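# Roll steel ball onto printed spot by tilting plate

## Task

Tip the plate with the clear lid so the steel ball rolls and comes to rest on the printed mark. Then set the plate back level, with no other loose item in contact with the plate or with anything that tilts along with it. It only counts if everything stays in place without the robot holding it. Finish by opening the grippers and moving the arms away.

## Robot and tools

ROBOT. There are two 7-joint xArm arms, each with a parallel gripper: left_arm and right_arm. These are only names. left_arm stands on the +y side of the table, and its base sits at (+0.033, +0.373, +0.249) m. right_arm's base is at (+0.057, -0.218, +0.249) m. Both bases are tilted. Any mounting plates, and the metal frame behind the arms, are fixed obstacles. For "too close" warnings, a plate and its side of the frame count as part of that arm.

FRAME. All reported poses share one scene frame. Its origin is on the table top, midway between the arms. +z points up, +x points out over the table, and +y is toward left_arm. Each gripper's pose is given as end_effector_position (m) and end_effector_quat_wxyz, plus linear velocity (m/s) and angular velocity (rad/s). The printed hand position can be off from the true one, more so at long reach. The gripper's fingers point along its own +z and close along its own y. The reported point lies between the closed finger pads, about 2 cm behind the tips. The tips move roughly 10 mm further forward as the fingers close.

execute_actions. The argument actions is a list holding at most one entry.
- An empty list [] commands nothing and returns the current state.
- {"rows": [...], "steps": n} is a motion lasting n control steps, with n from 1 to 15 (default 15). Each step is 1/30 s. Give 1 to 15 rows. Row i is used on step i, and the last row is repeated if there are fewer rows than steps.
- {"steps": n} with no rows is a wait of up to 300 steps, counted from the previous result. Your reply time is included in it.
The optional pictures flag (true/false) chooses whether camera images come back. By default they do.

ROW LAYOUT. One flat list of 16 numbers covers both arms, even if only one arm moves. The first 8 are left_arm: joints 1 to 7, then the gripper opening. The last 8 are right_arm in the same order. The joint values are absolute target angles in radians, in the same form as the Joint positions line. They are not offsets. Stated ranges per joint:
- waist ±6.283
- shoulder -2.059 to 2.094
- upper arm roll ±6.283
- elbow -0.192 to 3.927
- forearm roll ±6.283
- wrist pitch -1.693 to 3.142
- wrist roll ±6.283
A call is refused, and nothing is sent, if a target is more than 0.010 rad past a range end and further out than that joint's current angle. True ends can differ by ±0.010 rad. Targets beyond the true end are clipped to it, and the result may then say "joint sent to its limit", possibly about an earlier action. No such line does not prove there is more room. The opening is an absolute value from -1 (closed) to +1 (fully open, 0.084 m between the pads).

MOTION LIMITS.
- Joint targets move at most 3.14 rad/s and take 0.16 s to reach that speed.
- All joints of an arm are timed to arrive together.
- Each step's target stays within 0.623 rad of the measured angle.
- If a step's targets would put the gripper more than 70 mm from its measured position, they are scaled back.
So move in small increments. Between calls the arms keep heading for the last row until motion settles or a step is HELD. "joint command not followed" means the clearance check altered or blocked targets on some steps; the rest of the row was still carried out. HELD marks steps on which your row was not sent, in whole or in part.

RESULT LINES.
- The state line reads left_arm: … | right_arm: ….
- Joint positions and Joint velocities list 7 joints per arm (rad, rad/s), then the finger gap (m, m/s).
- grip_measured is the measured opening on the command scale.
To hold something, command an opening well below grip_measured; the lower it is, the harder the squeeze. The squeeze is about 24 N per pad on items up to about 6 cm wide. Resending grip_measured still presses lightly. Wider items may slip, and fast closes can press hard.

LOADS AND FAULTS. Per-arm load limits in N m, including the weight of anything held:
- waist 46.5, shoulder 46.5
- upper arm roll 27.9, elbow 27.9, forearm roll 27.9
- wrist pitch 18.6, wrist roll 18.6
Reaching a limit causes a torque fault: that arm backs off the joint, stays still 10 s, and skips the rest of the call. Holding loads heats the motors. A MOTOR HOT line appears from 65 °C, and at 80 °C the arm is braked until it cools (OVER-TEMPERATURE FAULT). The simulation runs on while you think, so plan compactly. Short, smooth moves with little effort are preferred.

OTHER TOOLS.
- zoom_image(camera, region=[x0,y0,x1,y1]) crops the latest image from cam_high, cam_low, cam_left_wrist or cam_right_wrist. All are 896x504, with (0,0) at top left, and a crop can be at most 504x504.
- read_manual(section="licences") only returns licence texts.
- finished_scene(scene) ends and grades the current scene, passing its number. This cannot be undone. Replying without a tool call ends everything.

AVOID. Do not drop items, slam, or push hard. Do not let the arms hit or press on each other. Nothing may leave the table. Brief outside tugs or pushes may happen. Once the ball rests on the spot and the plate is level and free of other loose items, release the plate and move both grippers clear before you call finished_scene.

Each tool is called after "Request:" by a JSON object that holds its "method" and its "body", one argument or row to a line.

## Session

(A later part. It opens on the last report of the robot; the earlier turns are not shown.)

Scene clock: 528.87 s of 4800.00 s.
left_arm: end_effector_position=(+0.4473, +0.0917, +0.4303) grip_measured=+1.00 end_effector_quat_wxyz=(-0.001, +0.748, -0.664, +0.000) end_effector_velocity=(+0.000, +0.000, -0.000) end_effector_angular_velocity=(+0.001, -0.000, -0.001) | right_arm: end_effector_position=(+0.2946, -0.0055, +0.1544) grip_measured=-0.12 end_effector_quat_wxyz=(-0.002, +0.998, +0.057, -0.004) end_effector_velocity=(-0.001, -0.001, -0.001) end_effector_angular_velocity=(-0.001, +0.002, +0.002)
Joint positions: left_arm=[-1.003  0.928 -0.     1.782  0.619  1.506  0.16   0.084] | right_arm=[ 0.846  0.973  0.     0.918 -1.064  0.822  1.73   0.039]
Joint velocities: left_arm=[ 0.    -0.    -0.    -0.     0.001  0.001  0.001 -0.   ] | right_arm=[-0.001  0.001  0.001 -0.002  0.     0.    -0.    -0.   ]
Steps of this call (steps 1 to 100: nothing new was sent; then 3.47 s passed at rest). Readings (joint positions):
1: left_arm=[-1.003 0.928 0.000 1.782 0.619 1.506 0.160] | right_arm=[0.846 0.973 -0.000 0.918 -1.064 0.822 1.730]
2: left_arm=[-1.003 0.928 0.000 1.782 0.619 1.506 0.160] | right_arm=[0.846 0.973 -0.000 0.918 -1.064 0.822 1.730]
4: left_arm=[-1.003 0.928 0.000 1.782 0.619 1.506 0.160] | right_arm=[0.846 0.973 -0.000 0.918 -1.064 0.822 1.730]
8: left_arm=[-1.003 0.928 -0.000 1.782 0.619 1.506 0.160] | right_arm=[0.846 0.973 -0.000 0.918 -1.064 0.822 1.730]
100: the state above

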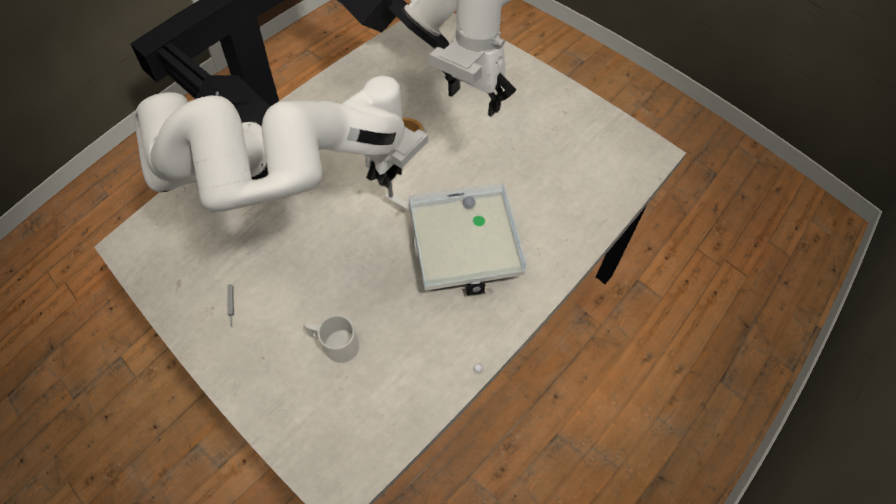

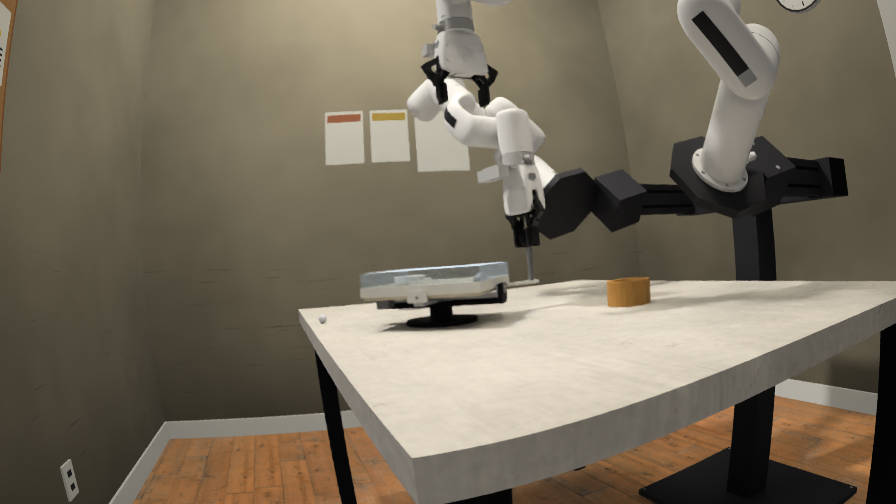

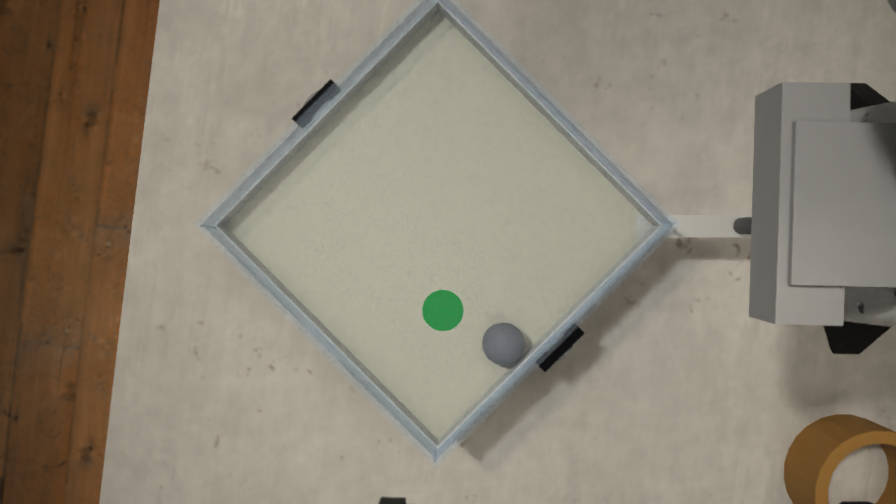

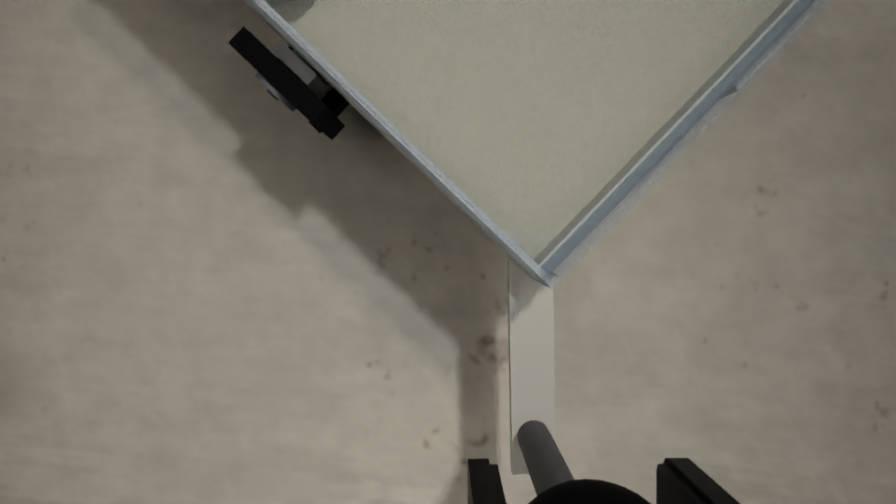

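Request:
{"method": "execute_actions", "body": {
  "actions": [
    {"rows": [[-1.003,0.928,0,1.782,0.619,1.506,0.16,1,0.8462,0.9645,0,0.9127,-1.064,0.822,1.730,-0.7]], "steps": 15}
  ],
  "pictures": false
}}

Request:
{"method": "execute_actions", "body": {
  "actions": [
    {"rows": [[-1.003,0.928,0,1.782,0.619,1.506,0.16,1,0.8462,0.9645,0,0.9127,-1.064,0.822,1.730,-0.7]], "steps": 15}
  ]
}}

Request:
{"method": "execute_actions", "body": {
  "actions": [
    {"rows": [[-1.003,0.928,0,1.782,0.619,1.506,0.16,1,0.8462,0.9645,0,0.9127,-1.064,0.822,1.730,-0.7]], "steps": 6}
  ],
  "pictures": false
}}

Request:
{"method": "execute_actions", "body": {
  "actions": [
    {"rows": [[-1.003,0.928,0,1.782,0.619,1.506,0.16,1,0.8467,0.9713,0,0.9171,-1.064,0.822,1.730,-0.7]], "steps": 15}
  ]
}}

Request:
{"method": "execute_actions", "body": {
  "actions": [
    {"steps": 45}
  ]
}}

Scene clock: 554.10 s of 4800.00 s.
left_arm: end_effector_position=(+0.4473, +0.0917, +0.4303) grip_measured=+1.00 end_effector_quat_wxyz=(-0.001, +0.748, -0.664, +0.000) end_effector_velocity=(+0.001, +0.000, +0.000) end_effector_angular_velocity=(+0.001, -0.003, +0.001) | right_arm: end_effector_position=(+0.2956, -0.0062, +0.1564) grip_measured=-0.12 end_effector_quat_wxyz=(-0.004, +0.998, +0.056, -0.003) end_effector_velocity=(+0.000, -0.001, -0.000) end_effector_angular_velocity=(-0.003, +0.001, -0.002)
Joint positions: left_arm=[-1.003  0.928  0.     1.782  0.619  1.506  0.16   0.084] | right_arm=[ 0.846  0.965  0.     0.913 -1.064  0.822  1.73   0.039]
Joint velocities: left_arm=[-0.001 -0.     0.001  0.001  0.003  0.    -0.    -0.   ] | right_arm=[ 0.001 -0.001 -0.002 -0.001  0.002  0.001 -0.    -0.   ]
Steps of this call (steps 1 to 90: nothing new was sent; then 21.73 s passed at rest; steps 91 to 105: all 15 steps of this action). Readings (joint positions):
91: left_arm=[-1.003 0.928 -0.000 1.782 0.619 1.506 0.160] | right_arm=[0.846 0.972 -0.000 0.918 -1.064 0.822 1.730]
92: left_arm=[-1.003 0.928 0.000 1.782 0.619 1.506 0.160] | right_arm=[0.846 0.972 -0.000 0.917 -1.064 0.822 1.730]
94: left_arm=[-1.003 0.928 0.000 1.782 0.619 1.506 0.160] | right_arm=[0.846 0.968 0.000 0.915 -1.064 0.821 1.730]
98: left_arm=[-1.003 0.928 -0.000 1.782 0.619 1.506 0.160] | right_arm=[0.846 0.965 0.000 0.914 -1.064 0.821 1.730]
105: the state above

Scene clock: 554.60 s of 4800.00 s.
left_arm: end_effector_position=(+0.4473, +0.0917, +0.4303) grip_measured=+1.00 end_effector_quat_wxyz=(-0.001, +0.748, -0.664, +0.000) end_effector_velocity=(-0.000, -0.001, +0.001) end_effector_angular_velocity=(-0.003, +0.000, -0.000) | right_arm: end_effector_position=(+0.2956, -0.0064, +0.1564) grip_measured=-0.12 end_effector_quat_wxyz=(-0.004, +0.998, +0.056, -0.003) end_effector_velocity=(+0.000, -0.000, -0.000) end_effector_angular_velocity=(+0.000, +0.000, -0.000)
Joint positions: left_arm=[-1.003  0.928  0.     1.782  0.619  1.506  0.16   0.084] | right_arm=[ 0.846  0.964  0.     0.913 -1.064  0.822  1.73   0.039]
Joint velocities: left_arm=[-0.001 -0.    -0.     0.001 -0.001 -0.002  0.     0.   ] | right_arm=[-0.001 -0.     0.    -0.    -0.001 -0.     0.     0.   ]
Steps of this call (steps 1 to 15: all 15 steps of this action). Readings (joint positions):
1: left_arm=[-1.003 0.928 -0.000 1.782 0.619 1.506 0.160] | right_arm=[0.846 0.965 0.000 0.913 -1.064 0.822 1.730]
2: left_arm=[-1.003 0.928 0.000 1.782 0.619 1.506 0.160] | right_arm=[0.846 0.965 0.000 0.913 -1.064 0.822 1.730]
4: left_arm=[-1.003 0.928 0.000 1.782 0.619 1.506 0.160] | right_arm=[0.846 0.964 0.000 0.913 -1.064 0.822 1.730]
8: left_arm=[-1.003 0.928 -0.000 1.782 0.619 1.506 0.160] | right_arm=[0.846 0.964 0.000 0.913 -1.064 0.822 1.730]
15: the state above

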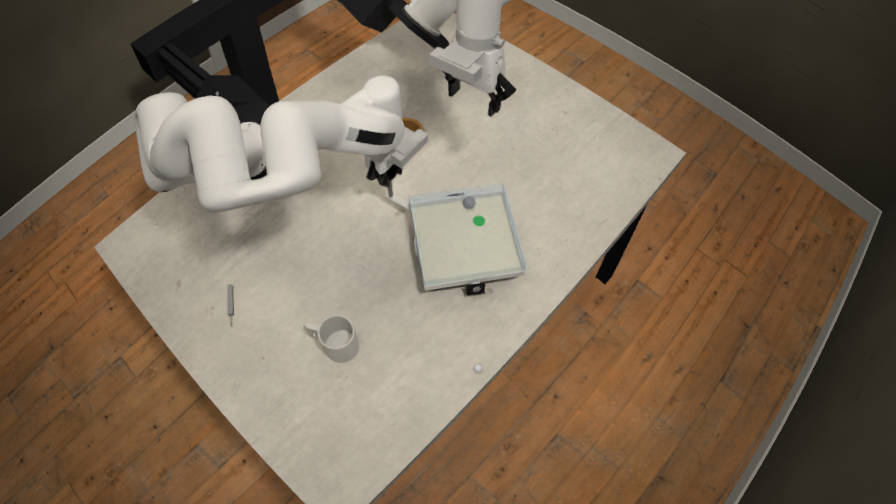

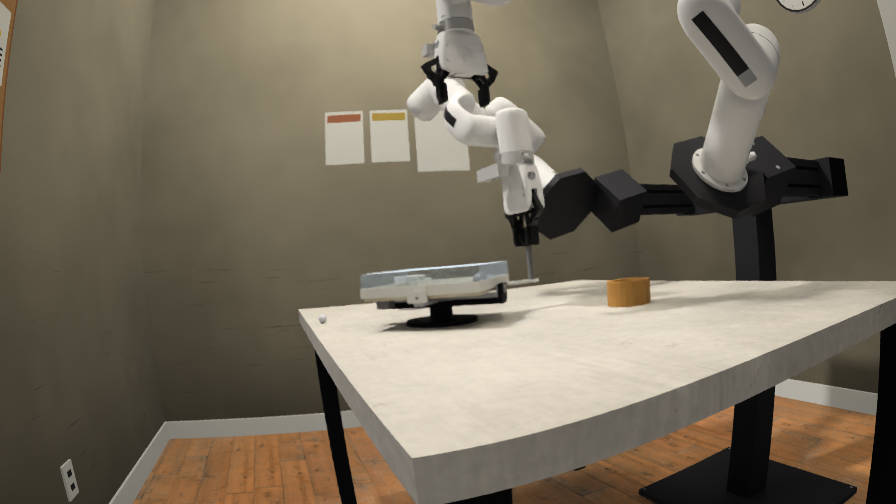

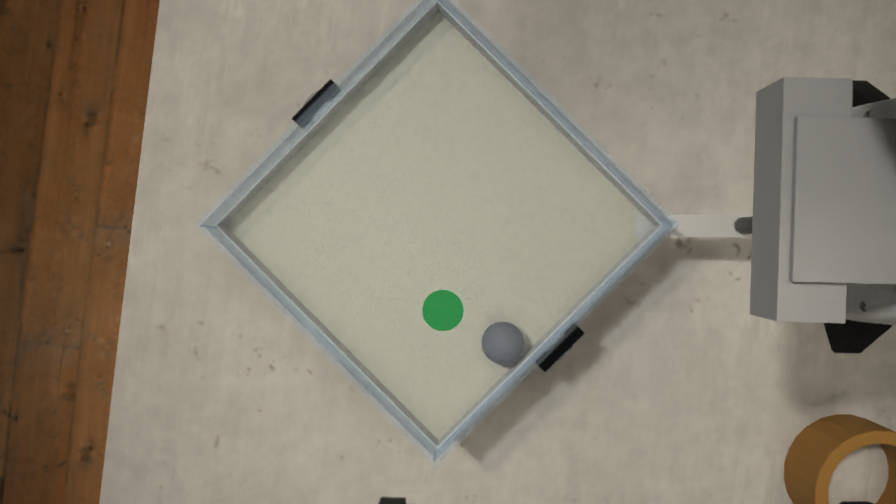

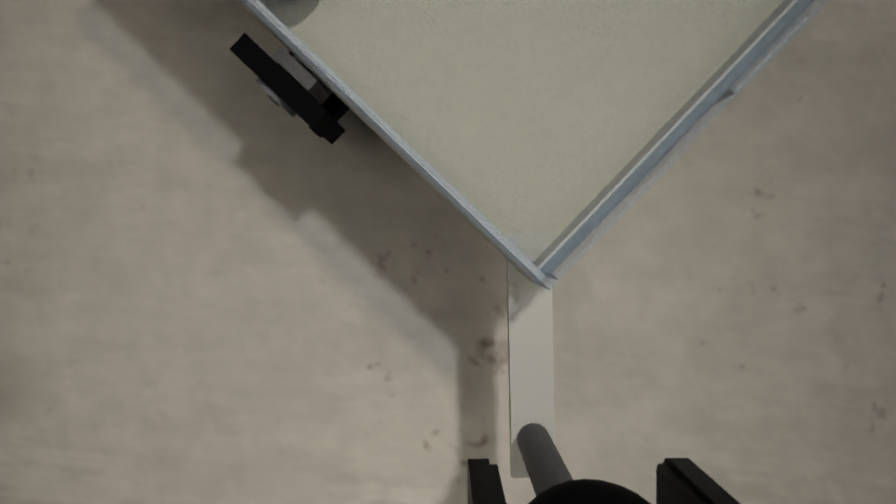

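Scene clock: 554.80 s of 4800.00 s.
left_arm: end_effector_position=(+0.4473, +0.0917, +0.4303) grip_measured=+1.00 end_effector_quat_wxyz=(-0.001, +0.748, -0.664, +0.000) end_effector_velocity=(-0.001, -0.000, -0.000) end_effector_angular_velocity=(+0.001, +0.001, -0.002) | right_arm: end_effector_position=(+0.2956, -0.0064, +0.1563) grip_measured=-0.12 end_effector_quat_wxyz=(-0.004, +0.998, +0.056, -0.003) end_effector_velocity=(-0.000, -0.001, -0.001) end_effector_angular_velocity=(-0.001, -0.000, +0.001)
Joint positions: left_arm=[-1.003  0.928  0.     1.782  0.619  1.506  0.16   0.084] | right_arm=[ 0.846  0.964  0.     0.913 -1.064  0.822  1.73   0.039]
Joint velocities: left_arm=[ 0.     0.    -0.002 -0.001 -0.     0.001 -0.    -0.   ] | right_arm=[-0.001  0.    -0.001 -0.001 -0.002  0.     0.    -0.   ]
Steps of this call (steps 1 to 6: all 6 steps of this action). Readings (joint positions):
1: left_arm=[-1.003 0.928 -0.000 1.782 0.619 1.506 0.160] | right_arm=[0.846 0.964 0.000 0.913 -1.064 0.822 1.730]
2: left_arm=[-1.003 0.928 -0.000 1.782 0.619 1.506 0.160] | right_arm=[0.846 0.964 0.000 0.913 -1.064 0.822 1.730]
4: left_arm=[-1.003 0.928 0.000 1.782 0.619 1.506 0.160] | right_arm=[0.846 0.964 0.000 0.913 -1.064 0.822 1.730]
6: the state above

Scene clock: 555.30 s of 4800.00 s.
left_arm: end_effector_position=(+0.4473, +0.0917, +0.4303) grip_measured=+1.00 end_effector_quat_wxyz=(-0.001, +0.748, -0.664, +0.000) end_effector_velocity=(+0.000, -0.000, +0.000) end_effector_angular_velocity=(-0.001, -0.001, -0.001) | right_arm: end_effector_position=(+0.2948, -0.0058, +0.1547) grip_measured=-0.12 end_effector_quat_wxyz=(-0.002, +0.998, +0.057, -0.003) end_effector_velocity=(-0.000, +0.001, +0.000) end_effector_angular_velocity=(+0.002, +0.001, -0.000)
Joint positions: left_arm=[-1.003  0.928  0.     1.782  0.619  1.506  0.16   0.084] | right_arm=[ 0.847  0.971 -0.     0.917 -1.064  0.822  1.73   0.039]
Joint velocities: left_arm=[-0.    -0.     0.001 -0.     0.    -0.001  0.001 -0.   ] | right_arm=[ 0.     0.     0.001  0.001  0.001 -0.001  0.     0.   ]
Steps of this call (steps 1 to 15: all 15 steps of this action). Readings (joint positions):
1: left_arm=[-1.003 0.928 0.000 1.782 0.619 1.506 0.160] | right_arm=[0.846 0.965 0.000 0.913 -1.064 0.822 1.730]
2: left_arm=[-1.003 0.928 0.000 1.782 0.619 1.506 0.160] | right_arm=[0.846 0.965 0.000 0.914 -1.064 0.822 1.730]
4: left_arm=[-1.003 0.928 0.000 1.782 0.619 1.506 0.160] | right_arm=[0.847 0.968 -0.000 0.915 -1.064 0.822 1.730]
8: left_arm=[-1.003 0.928 -0.000 1.782 0.619 1.506 0.160] | right_arm=[0.847 0.971 -0.000 0.916 -1.064 0.822 1.730]
15: the state above

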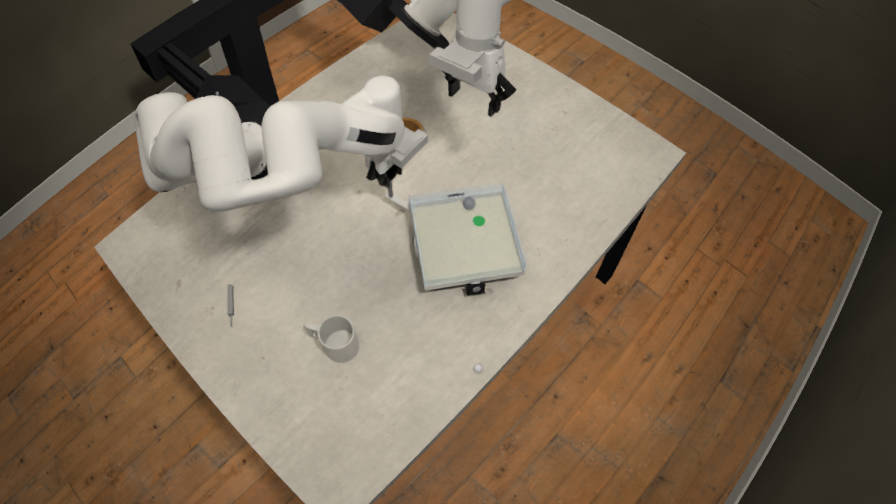

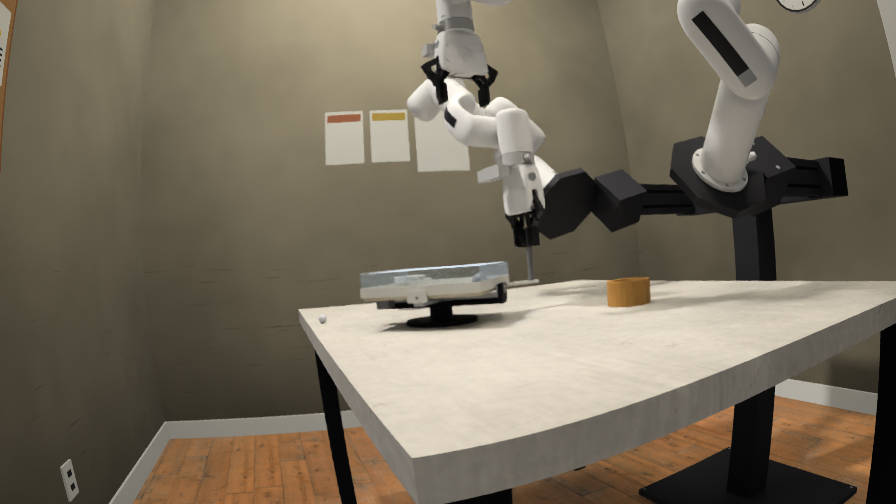

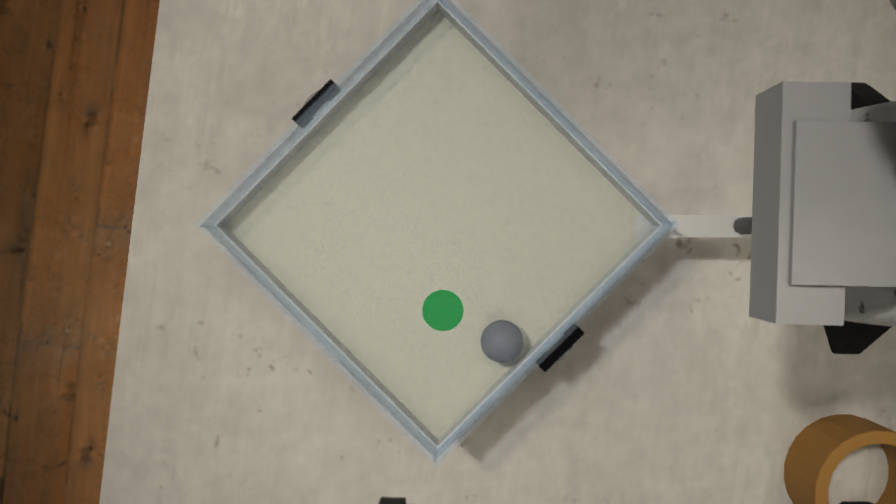

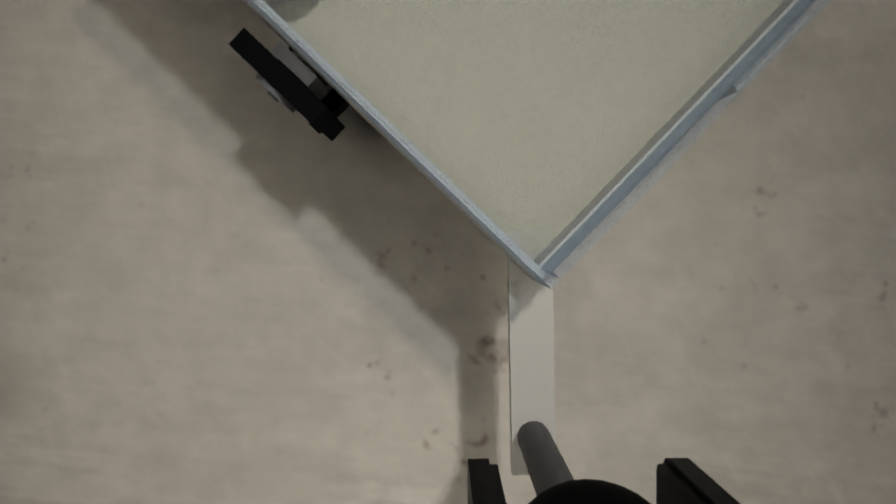

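Scene clock: 556.80 s of 4800.00 s.
left_arm: end_effector_position=(+0.4473, +0.0917, +0.4303) grip_measured=+1.00 end_effector_quat_wxyz=(-0.001, +0.748, -0.664, +0.000) end_effector_velocity=(+0.000, -0.000, -0.000) end_effector_angular_velocity=(-0.000, -0.002, -0.000) | right_arm: end_effector_position=(+0.2948, -0.0056, +0.1548) grip_measured=-0.12 end_effector_quat_wxyz=(-0.003, +0.998, +0.057, -0.003) end_effector_velocity=(-0.000, +0.000, +0.000) end_effector_angular_velocity=(+0.001, -0.000, +0.001)
Joint positions: left_arm=[-1.003  0.928  0.     1.782  0.619  1.506  0.16   0.084] | right_arm=[ 0.847  0.971 -0.     0.917 -1.064  0.822  1.73   0.039]
Joint velocities: left_arm=[-0.001  0.     0.001 -0.     0.001 -0.001  0.001 -0.   ] | right_arm=[ 0.    -0.     0.    -0.001 -0.001 -0.001 -0.     0.   ]
Steps of this call (steps 1 to 15: the robot went on to your last target; steps 16 to 45: nothing new was sent). Readings (joint positions):
1: left_arm=[-1.003 0.928 -0.000 1.782 0.619 1.506 0.160] | right_arm=[0.847 0.971 -0.000 0.917 -1.064 0.822 1.730]
2: left_arm=[-1.003 0.928 0.000 1.782 0.619 1.506 0.160] | right_arm=[0.847 0.971 -0.000 0.917 -1.064 0.822 1.730]
4: left_arm=[-1.003 0.928 0.000 1.782 0.619 1.506 0.160] | right_arm=[0.847 0.971 -0.000 0.917 -1.064 0.822 1.730]
8: left_arm=[-1.003 0.928 0.000 1.782 0.619 1.506 0.160] | right_arm=[0.847 0.971 -0.000 0.917 -1.064 0.822 1.730]
45: the state above
All arms were judged still, so your last target was given up. Only a new action makes them travel on or press farther. Fingers that are still opening or closing keep moving.

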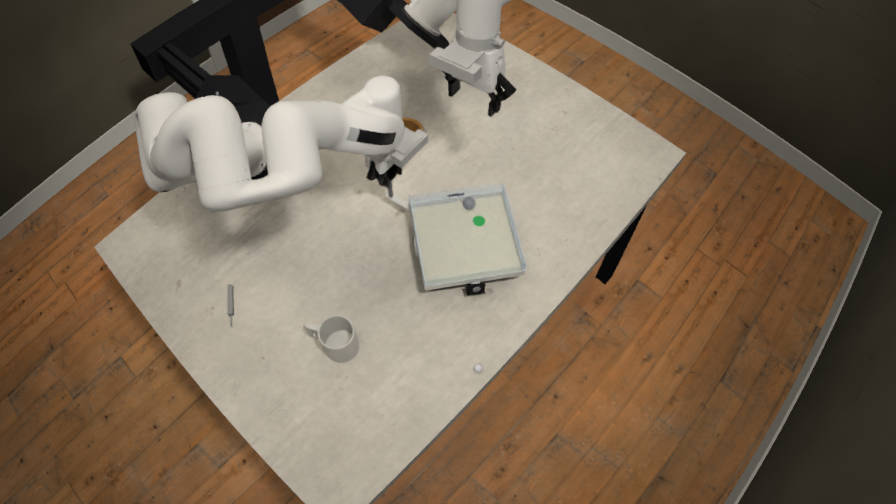

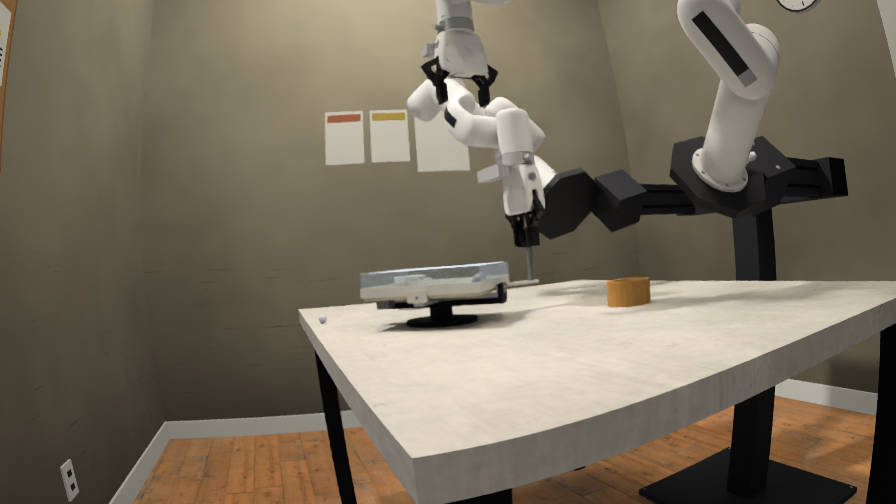

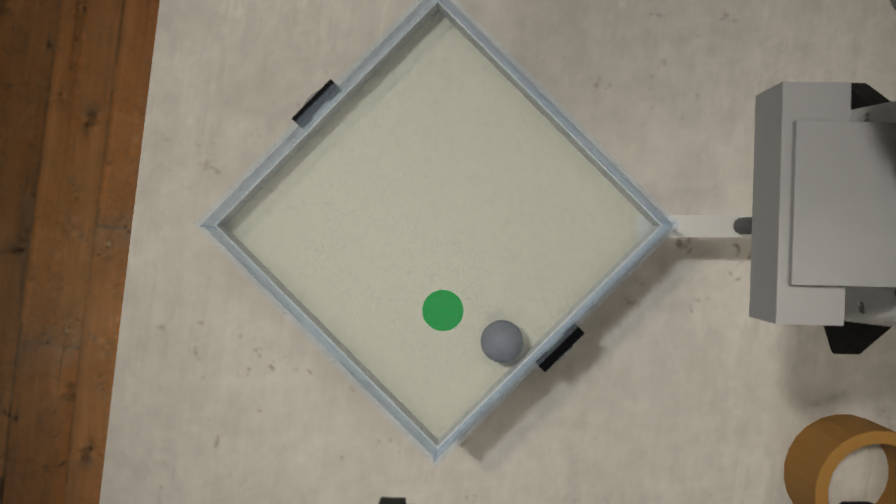

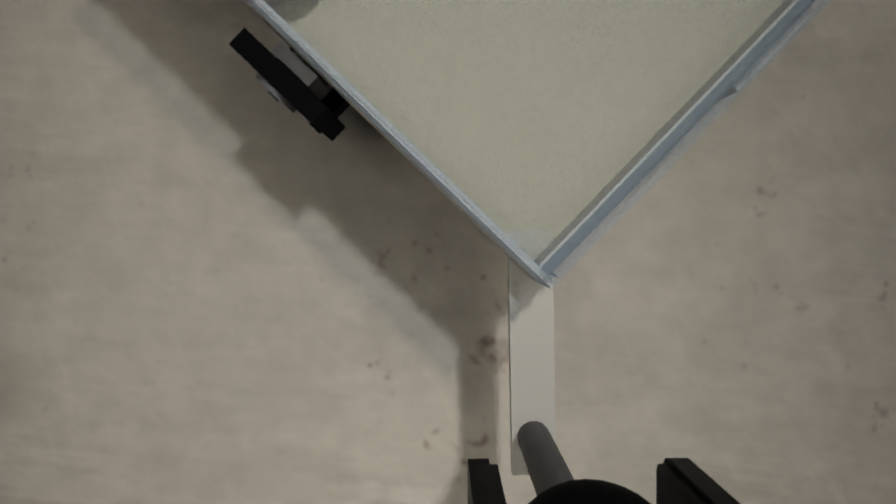

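Request:
{"method": "execute_actions", "body": {
  "actions": [
    {"rows": [[-1.003,0.928,0,1.782,0.619,1.506,0.16,1,0.8478,0.9600,0,0.9105,-1.064,0.822,1.730,-0.7]], "steps": 15}
  ],
  "pictures": false
}}

Request:
{"method": "execute_actions", "body": {
  "actions": [
    {"rows": [[-1.003,0.928,0,1.782,0.619,1.506,0.16,1,0.8478,0.9600,0,0.9105,-1.064,0.822,1.730,-0.7]], "steps": 15}
  ]
}}

Request:
{"method": "execute_actions", "body": {
  "actions": [
    {"rows": [[-1.003,0.928,0,1.782,0.619,1.506,0.16,1,0.8478,0.9600,0,0.9105,-1.064,0.822,1.730,-0.7]], "steps": 6}
  ],
  "pictures": false
}}

Request:
{"method": "execute_actions", "body": {
  "actions": [
    {"rows": [[-1.003,0.928,0,1.782,0.619,1.506,0.16,1,0.8467,0.9713,0,0.9171,-1.064,0.822,1.730,-0.7]], "steps": 15}
  ]
}}

Request:
{"method": "execute_actions", "body": {
  "actions": [
    {"steps": 45}
  ]
}}

Scene clock: 580.23 s of 4800.00 s.
left_arm: end_effector_position=(+0.4473, +0.0917, +0.4303) grip_measured=+1.00 end_effector_quat_wxyz=(-0.001, +0.748, -0.664, +0.000) end_effector_velocity=(-0.001, -0.001, +0.001) end_effector_angular_velocity=(-0.002, -0.000, -0.001) | right_arm: end_effector_position=(+0.2963, -0.0064, +0.1579) grip_measured=-0.12 end_effector_quat_wxyz=(-0.005, +0.998, +0.056, -0.001) end_effector_velocity=(-0.000, -0.001, +0.000) end_effector_angular_velocity=(-0.001, -0.001, +0.001)
Joint positions: left_arm=[-1.003  0.928 -0.     1.782  0.619  1.506  0.16   0.084] | right_arm=[ 0.848  0.96   0.     0.911 -1.064  0.821  1.73   0.039]
Joint velocities: left_arm=[-0.    -0.    -0.001 -0.    -0.    -0.001 -0.001 -0.   ] | right_arm=[ 0.001 -0.002  0.    -0.001  0.     0.002  0.    -0.   ]
Steps of this call (steps 1 to 90: nothing new was sent; then 19.93 s passed at rest; steps 91 to 105: all 15 steps of this action). Readings (joint positions):
91: left_arm=[-1.003 0.928 0.000 1.782 0.619 1.506 0.160] | right_arm=[0.847 0.971 -0.000 0.917 -1.064 0.822 1.730]
92: left_arm=[-1.003 0.928 0.000 1.782 0.619 1.506 0.160] | right_arm=[0.847 0.970 -0.000 0.916 -1.064 0.822 1.730]
94: left_arm=[-1.003 0.928 0.000 1.782 0.619 1.506 0.160] | right_arm=[0.847 0.965 0.000 0.914 -1.064 0.821 1.730]
98: left_arm=[-1.003 0.928 -0.000 1.782 0.619 1.506 0.160] | right_arm=[0.848 0.961 0.001 0.912 -1.064 0.821 1.730]
105: the state above

Scene clock: 580.73 s of 4800.00 s.
left_arm: end_effector_position=(+0.4473, +0.0917, +0.4303) grip_measured=+1.00 end_effector_quat_wxyz=(-0.001, +0.748, -0.664, +0.000) end_effector_velocity=(-0.000, +0.000, -0.000) end_effector_angular_velocity=(+0.000, +0.002, +0.000) | right_arm: end_effector_position=(+0.2963, -0.0066, +0.1578) grip_measured=-0.12 end_effector_quat_wxyz=(-0.004, +0.998, +0.056, -0.001) end_effector_velocity=(+0.001, -0.000, -0.000) end_effector_angular_velocity=(+0.000, -0.000, -0.001)
Joint positions: left_arm=[-1.003  0.928 -0.     1.782  0.619  1.506  0.16   0.084] | right_arm=[ 0.848  0.96   0.     0.911 -1.064  0.822  1.73   0.039]
Joint velocities: left_arm=[ 0.     0.     0.    -0.    -0.001 -0.     0.    -0.   ] | right_arm=[-0.001 -0.    -0.001  0.001 -0.001 -0.    -0.    -0.   ]
Steps of this call (steps 1 to 15: all 15 steps of this action). Readings (joint positions):
1: left_arm=[-1.003 0.928 0.000 1.782 0.619 1.506 0.160] | right_arm=[0.848 0.960 0.000 0.911 -1.064 0.821 1.730]
2: left_arm=[-1.003 0.928 0.000 1.782 0.619 1.506 0.160] | right_arm=[0.848 0.960 0.000 0.911 -1.064 0.822 1.730]
4: left_arm=[-1.003 0.928 0.000 1.782 0.619 1.506 0.160] | right_arm=[0.848 0.960 0.000 0.911 -1.064 0.822 1.730]
8: left_arm=[-1.003 0.928 0.000 1.782 0.619 1.506 0.160] | right_arm=[0.848 0.960 0.000 0.911 -1.064 0.822 1.730]
15: the state above

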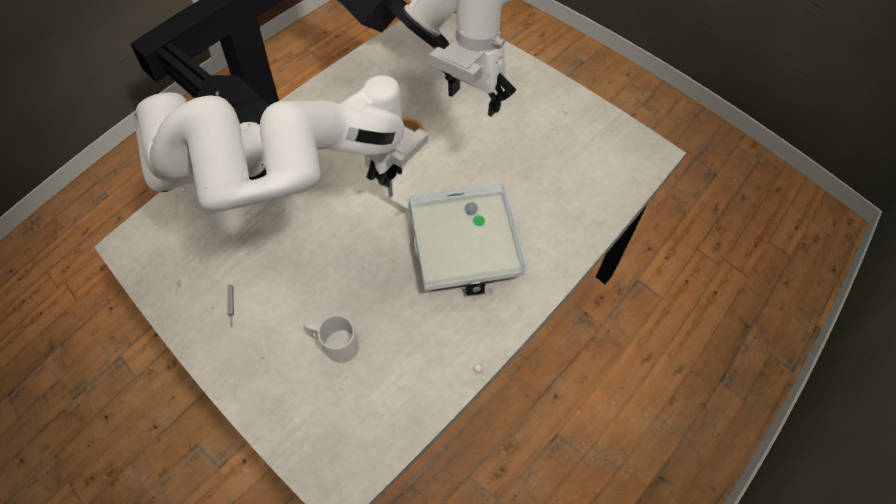

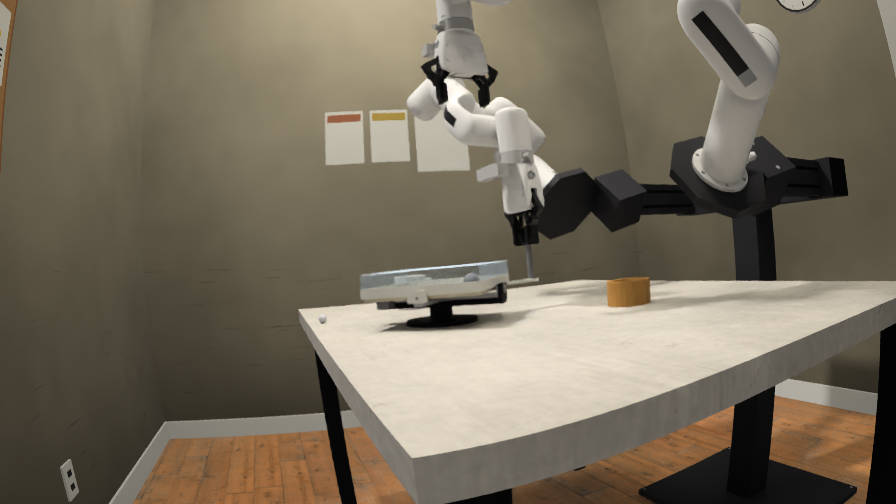

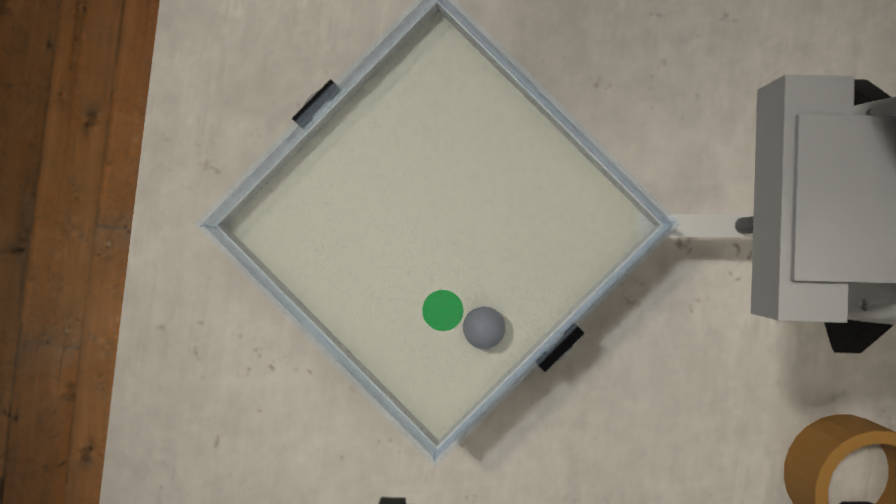

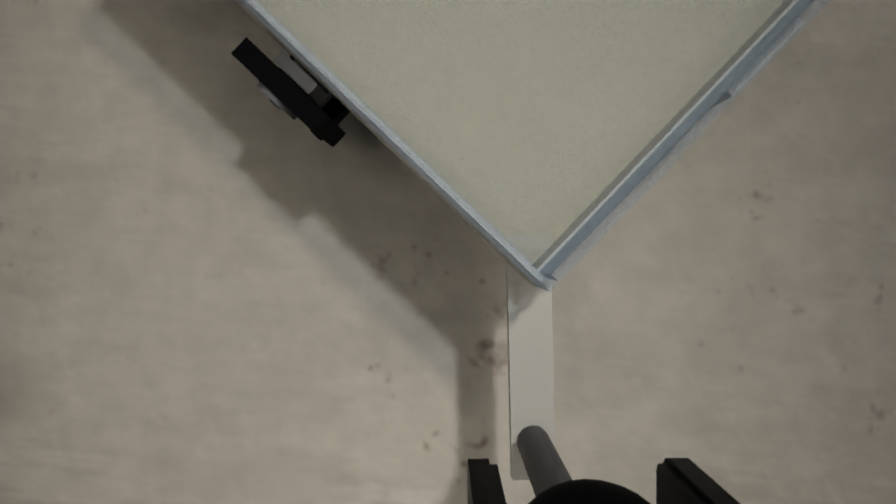

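Scene clock: 580.93 s of 4800.00 s.
left_arm: end_effector_position=(+0.4473, +0.0917, +0.4303) grip_measured=+1.00 end_effector_quat_wxyz=(-0.001, +0.748, -0.664, +0.000) end_effector_velocity=(-0.000, -0.000, -0.000) end_effector_angular_velocity=(-0.000, -0.000, +0.001) | right_arm: end_effector_position=(+0.2963, -0.0066, +0.1578) grip_measured=-0.12 end_effector_quat_wxyz=(-0.004, +0.998, +0.056, -0.001) end_effector_velocity=(-0.000, -0.000, -0.000) end_effector_angular_velocity=(-0.001, +0.001, -0.001)
Joint positions: left_arm=[-1.003  0.928 -0.     1.782  0.619  1.506  0.16   0.084] | right_arm=[ 0.848  0.96   0.     0.911 -1.064  0.822  1.73   0.039]
Joint velocities: left_arm=[ 0.    -0.    -0.    -0.001  0.    -0.    -0.001 -0.   ] | right_arm=[ 0.    -0.    -0.    -0.001  0.001  0.     0.    -0.   ]
Steps of this call (steps 1 to 6: all 6 steps of this action). Readings (joint positions):
1: left_arm=[-1.003 0.928 0.000 1.782 0.619 1.506 0.160] | right_arm=[0.848 0.960 0.000 0.911 -1.064 0.822 1.730]
2: left_arm=[-1.003 0.928 -0.000 1.782 0.619 1.506 0.160] | right_arm=[0.848 0.960 0.000 0.911 -1.064 0.822 1.730]
4: left_arm=[-1.003 0.928 -0.000 1.782 0.619 1.506 0.160] | right_arm=[0.848 0.960 0.000 0.911 -1.064 0.822 1.730]
6: the state above

Scene clock: 581.43 s of 4800.00 s.
left_arm: end_effector_position=(+0.4473, +0.0917, +0.4303) grip_measured=+1.00 end_effector_quat_wxyz=(-0.001, +0.748, -0.664, +0.000) end_effector_velocity=(-0.000, +0.000, -0.001) end_effector_angular_velocity=(+0.001, +0.001, +0.001) | right_arm: end_effector_position=(+0.2948, -0.0058, +0.1547) grip_measured=-0.12 end_effector_quat_wxyz=(-0.002, +0.998, +0.057, -0.003) end_effector_velocity=(-0.001, +0.001, +0.000) end_effector_angular_velocity=(+0.001, -0.000, +0.003)
Joint positions: left_arm=[-1.003  0.928  0.     1.782  0.619  1.506  0.16   0.084] | right_arm=[ 0.847  0.971 -0.     0.917 -1.064  0.822  1.73   0.039]
Joint velocities: left_arm=[ 0.001 -0.     0.001 -0.001 -0.001 -0.    -0.001  0.   ] | right_arm=[ 0.001  0.001  0.001  0.    -0.    -0.    -0.     0.   ]
Steps of this call (steps 1 to 15: all 15 steps of this action). Readings (joint positions):
1: left_arm=[-1.003 0.928 0.000 1.782 0.619 1.506 0.160] | right_arm=[0.848 0.960 0.000 0.911 -1.064 0.822 1.730]
2: left_arm=[-1.003 0.928 -0.000 1.782 0.619 1.506 0.160] | right_arm=[0.848 0.961 0.000 0.912 -1.064 0.822 1.730]
4: left_arm=[-1.003 0.928 0.000 1.782 0.619 1.506 0.160] | right_arm=[0.847 0.966 -0.000 0.914 -1.064 0.822 1.730]
8: left_arm=[-1.003 0.928 -0.000 1.782 0.619 1.506 0.160] | right_arm=[0.847 0.970 -0.000 0.916 -1.064 0.823 1.730]
15: the state above

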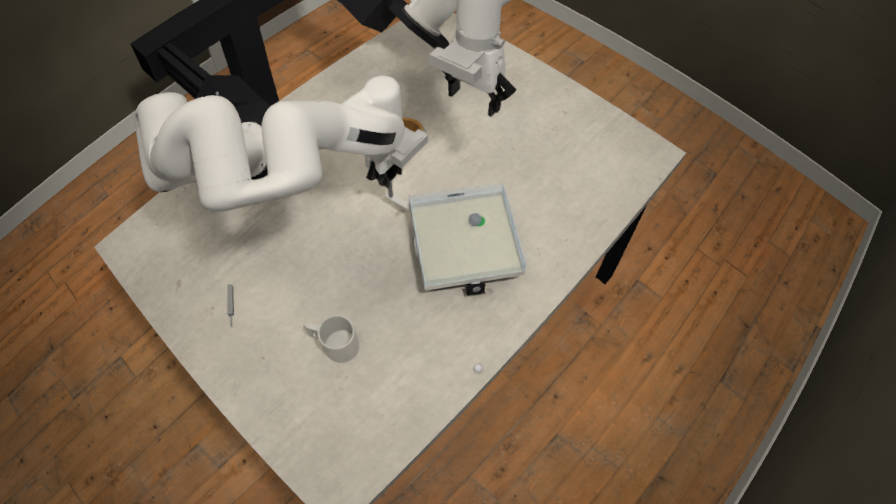

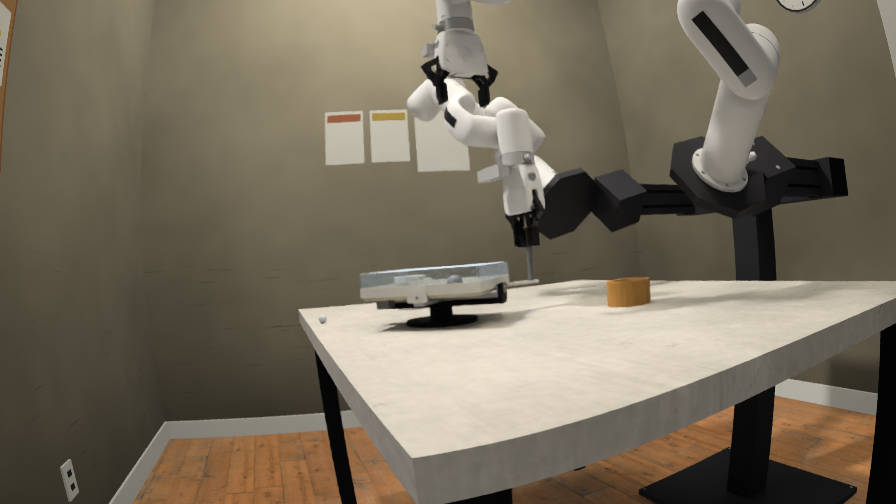

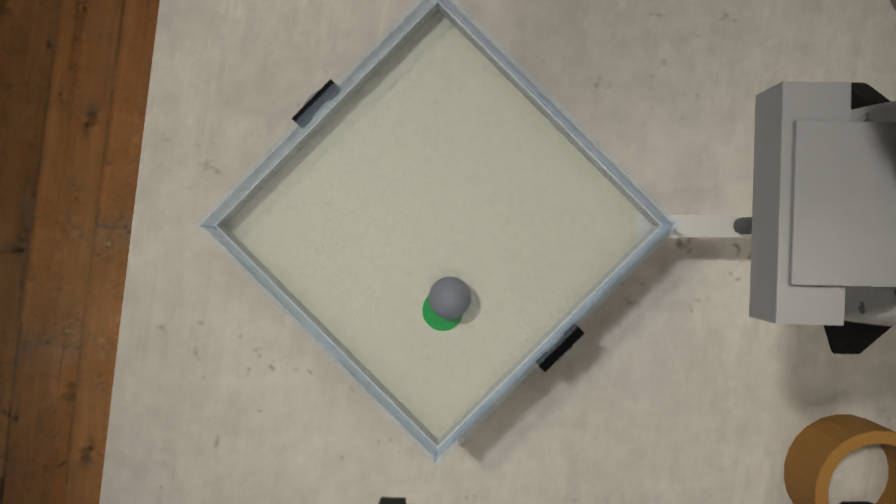

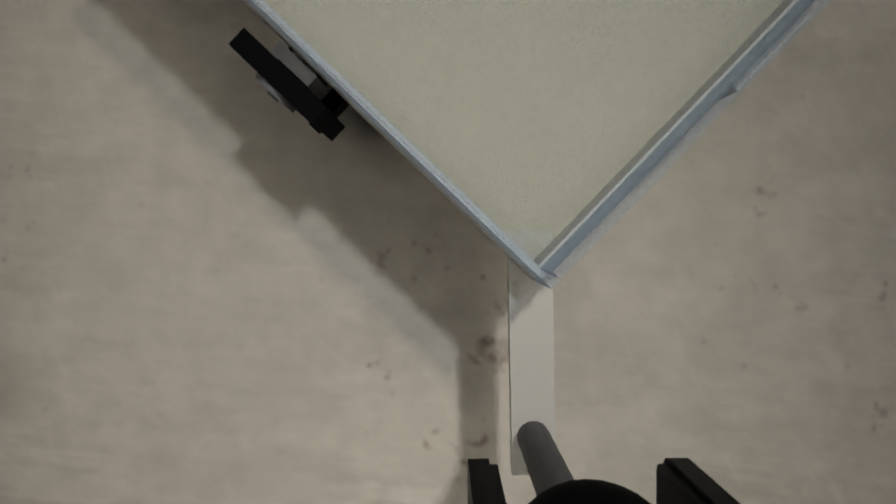

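Scene clock: 582.93 s of 4800.00 s.
left_arm: end_effector_position=(+0.4473, +0.0917, +0.4303) grip_measured=+1.00 end_effector_quat_wxyz=(-0.001, +0.748, -0.664, +0.000) end_effector_velocity=(+0.001, +0.000, -0.000) end_effector_angular_velocity=(+0.000, -0.000, +0.000) | right_arm: end_effector_position=(+0.2948, -0.0056, +0.1548) grip_measured=-0.12 end_effector_quat_wxyz=(-0.002, +0.998, +0.057, -0.003) end_effector_velocity=(+0.000, +0.001, +0.001) end_effector_angular_velocity=(+0.002, -0.001, +0.001)
Joint positions: left_arm=[-1.003  0.928 -0.     1.782  0.619  1.506  0.16   0.084] | right_arm=[ 0.847  0.971 -0.     0.917 -1.064  0.822  1.73   0.039]
Joint velocities: left_arm=[ 0.001 -0.     0.001  0.     0.001  0.     0.001 -0.   ] | right_arm=[ 0.    -0.     0.001  0.001 -0.001 -0.    -0.    -0.   ]
Steps of this call (steps 1 to 15: the robot went on to your last target; steps 16 to 45: nothing new was sent). Readings (joint positions):
1: left_arm=[-1.003 0.928 0.000 1.782 0.619 1.506 0.160] | right_arm=[0.847 0.971 -0.000 0.917 -1.064 0.822 1.730]
2: left_arm=[-1.003 0.928 -0.000 1.782 0.619 1.506 0.160] | right_arm=[0.847 0.971 -0.000 0.917 -1.064 0.822 1.730]
4: left_arm=[-1.003 0.928 -0.000 1.782 0.619 1.506 0.160] | right_arm=[0.847 0.971 -0.000 0.917 -1.064 0.822 1.730]
8: left_arm=[-1.003 0.928 -0.000 1.782 0.619 1.506 0.160] | right_arm=[0.847 0.971 -0.000 0.917 -1.064 0.822 1.730]
45: the state above
All arms were judged still, so your last target was given up. Only a new action makes them travel on or press farther. Fingers that are still opening or closing keep moving.

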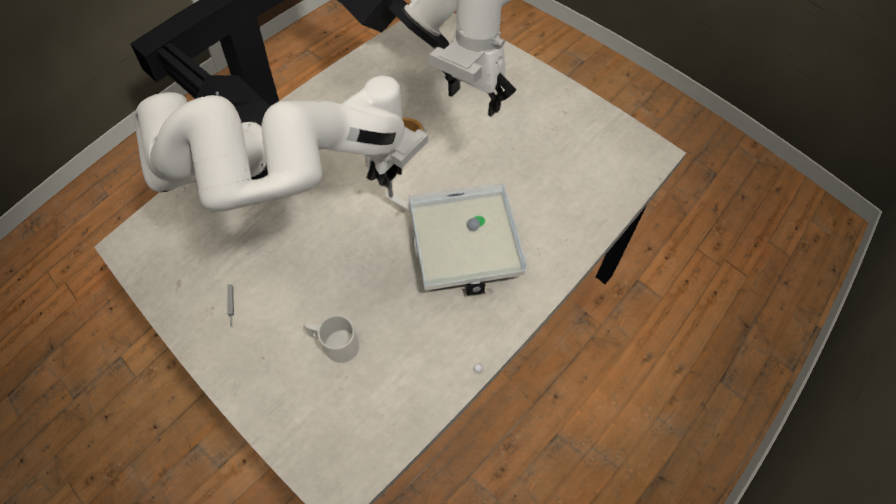

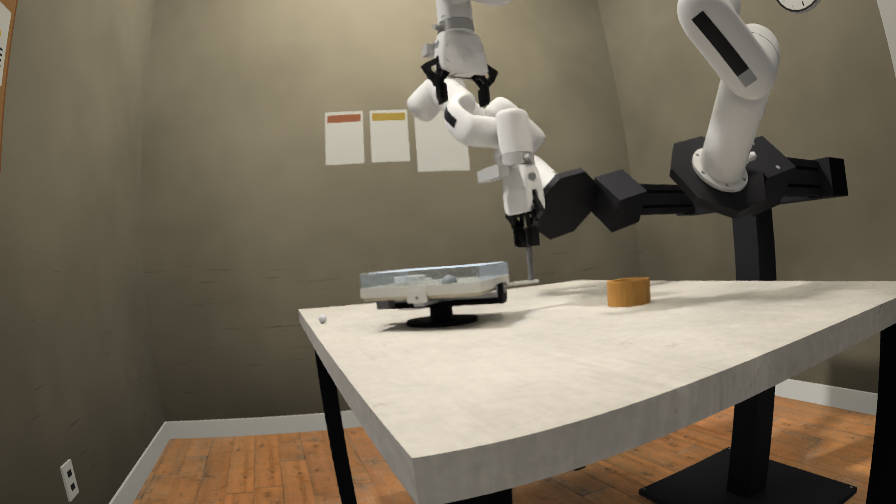

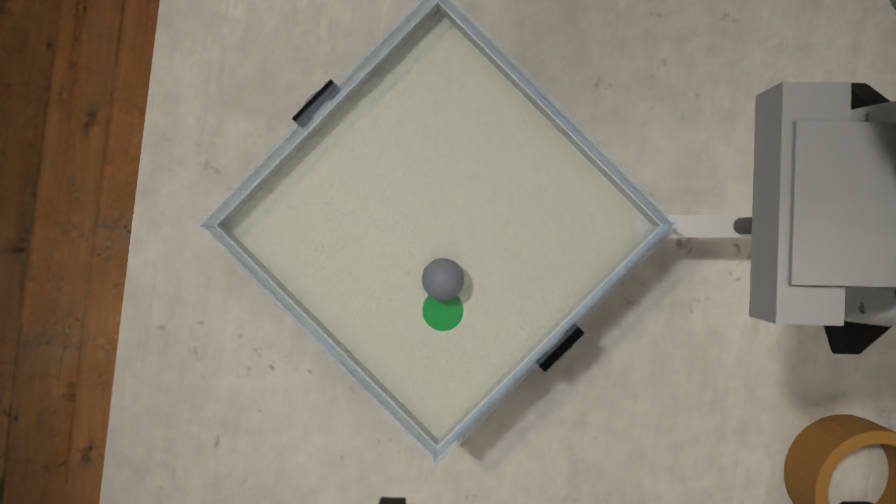

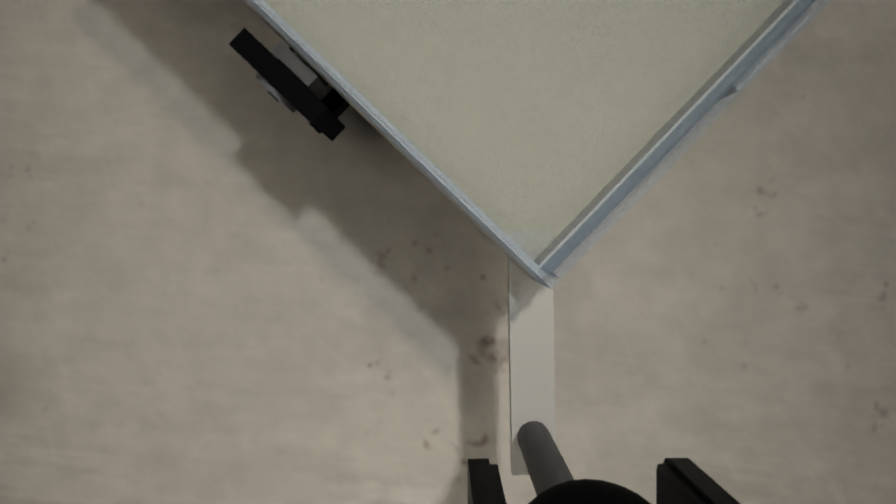

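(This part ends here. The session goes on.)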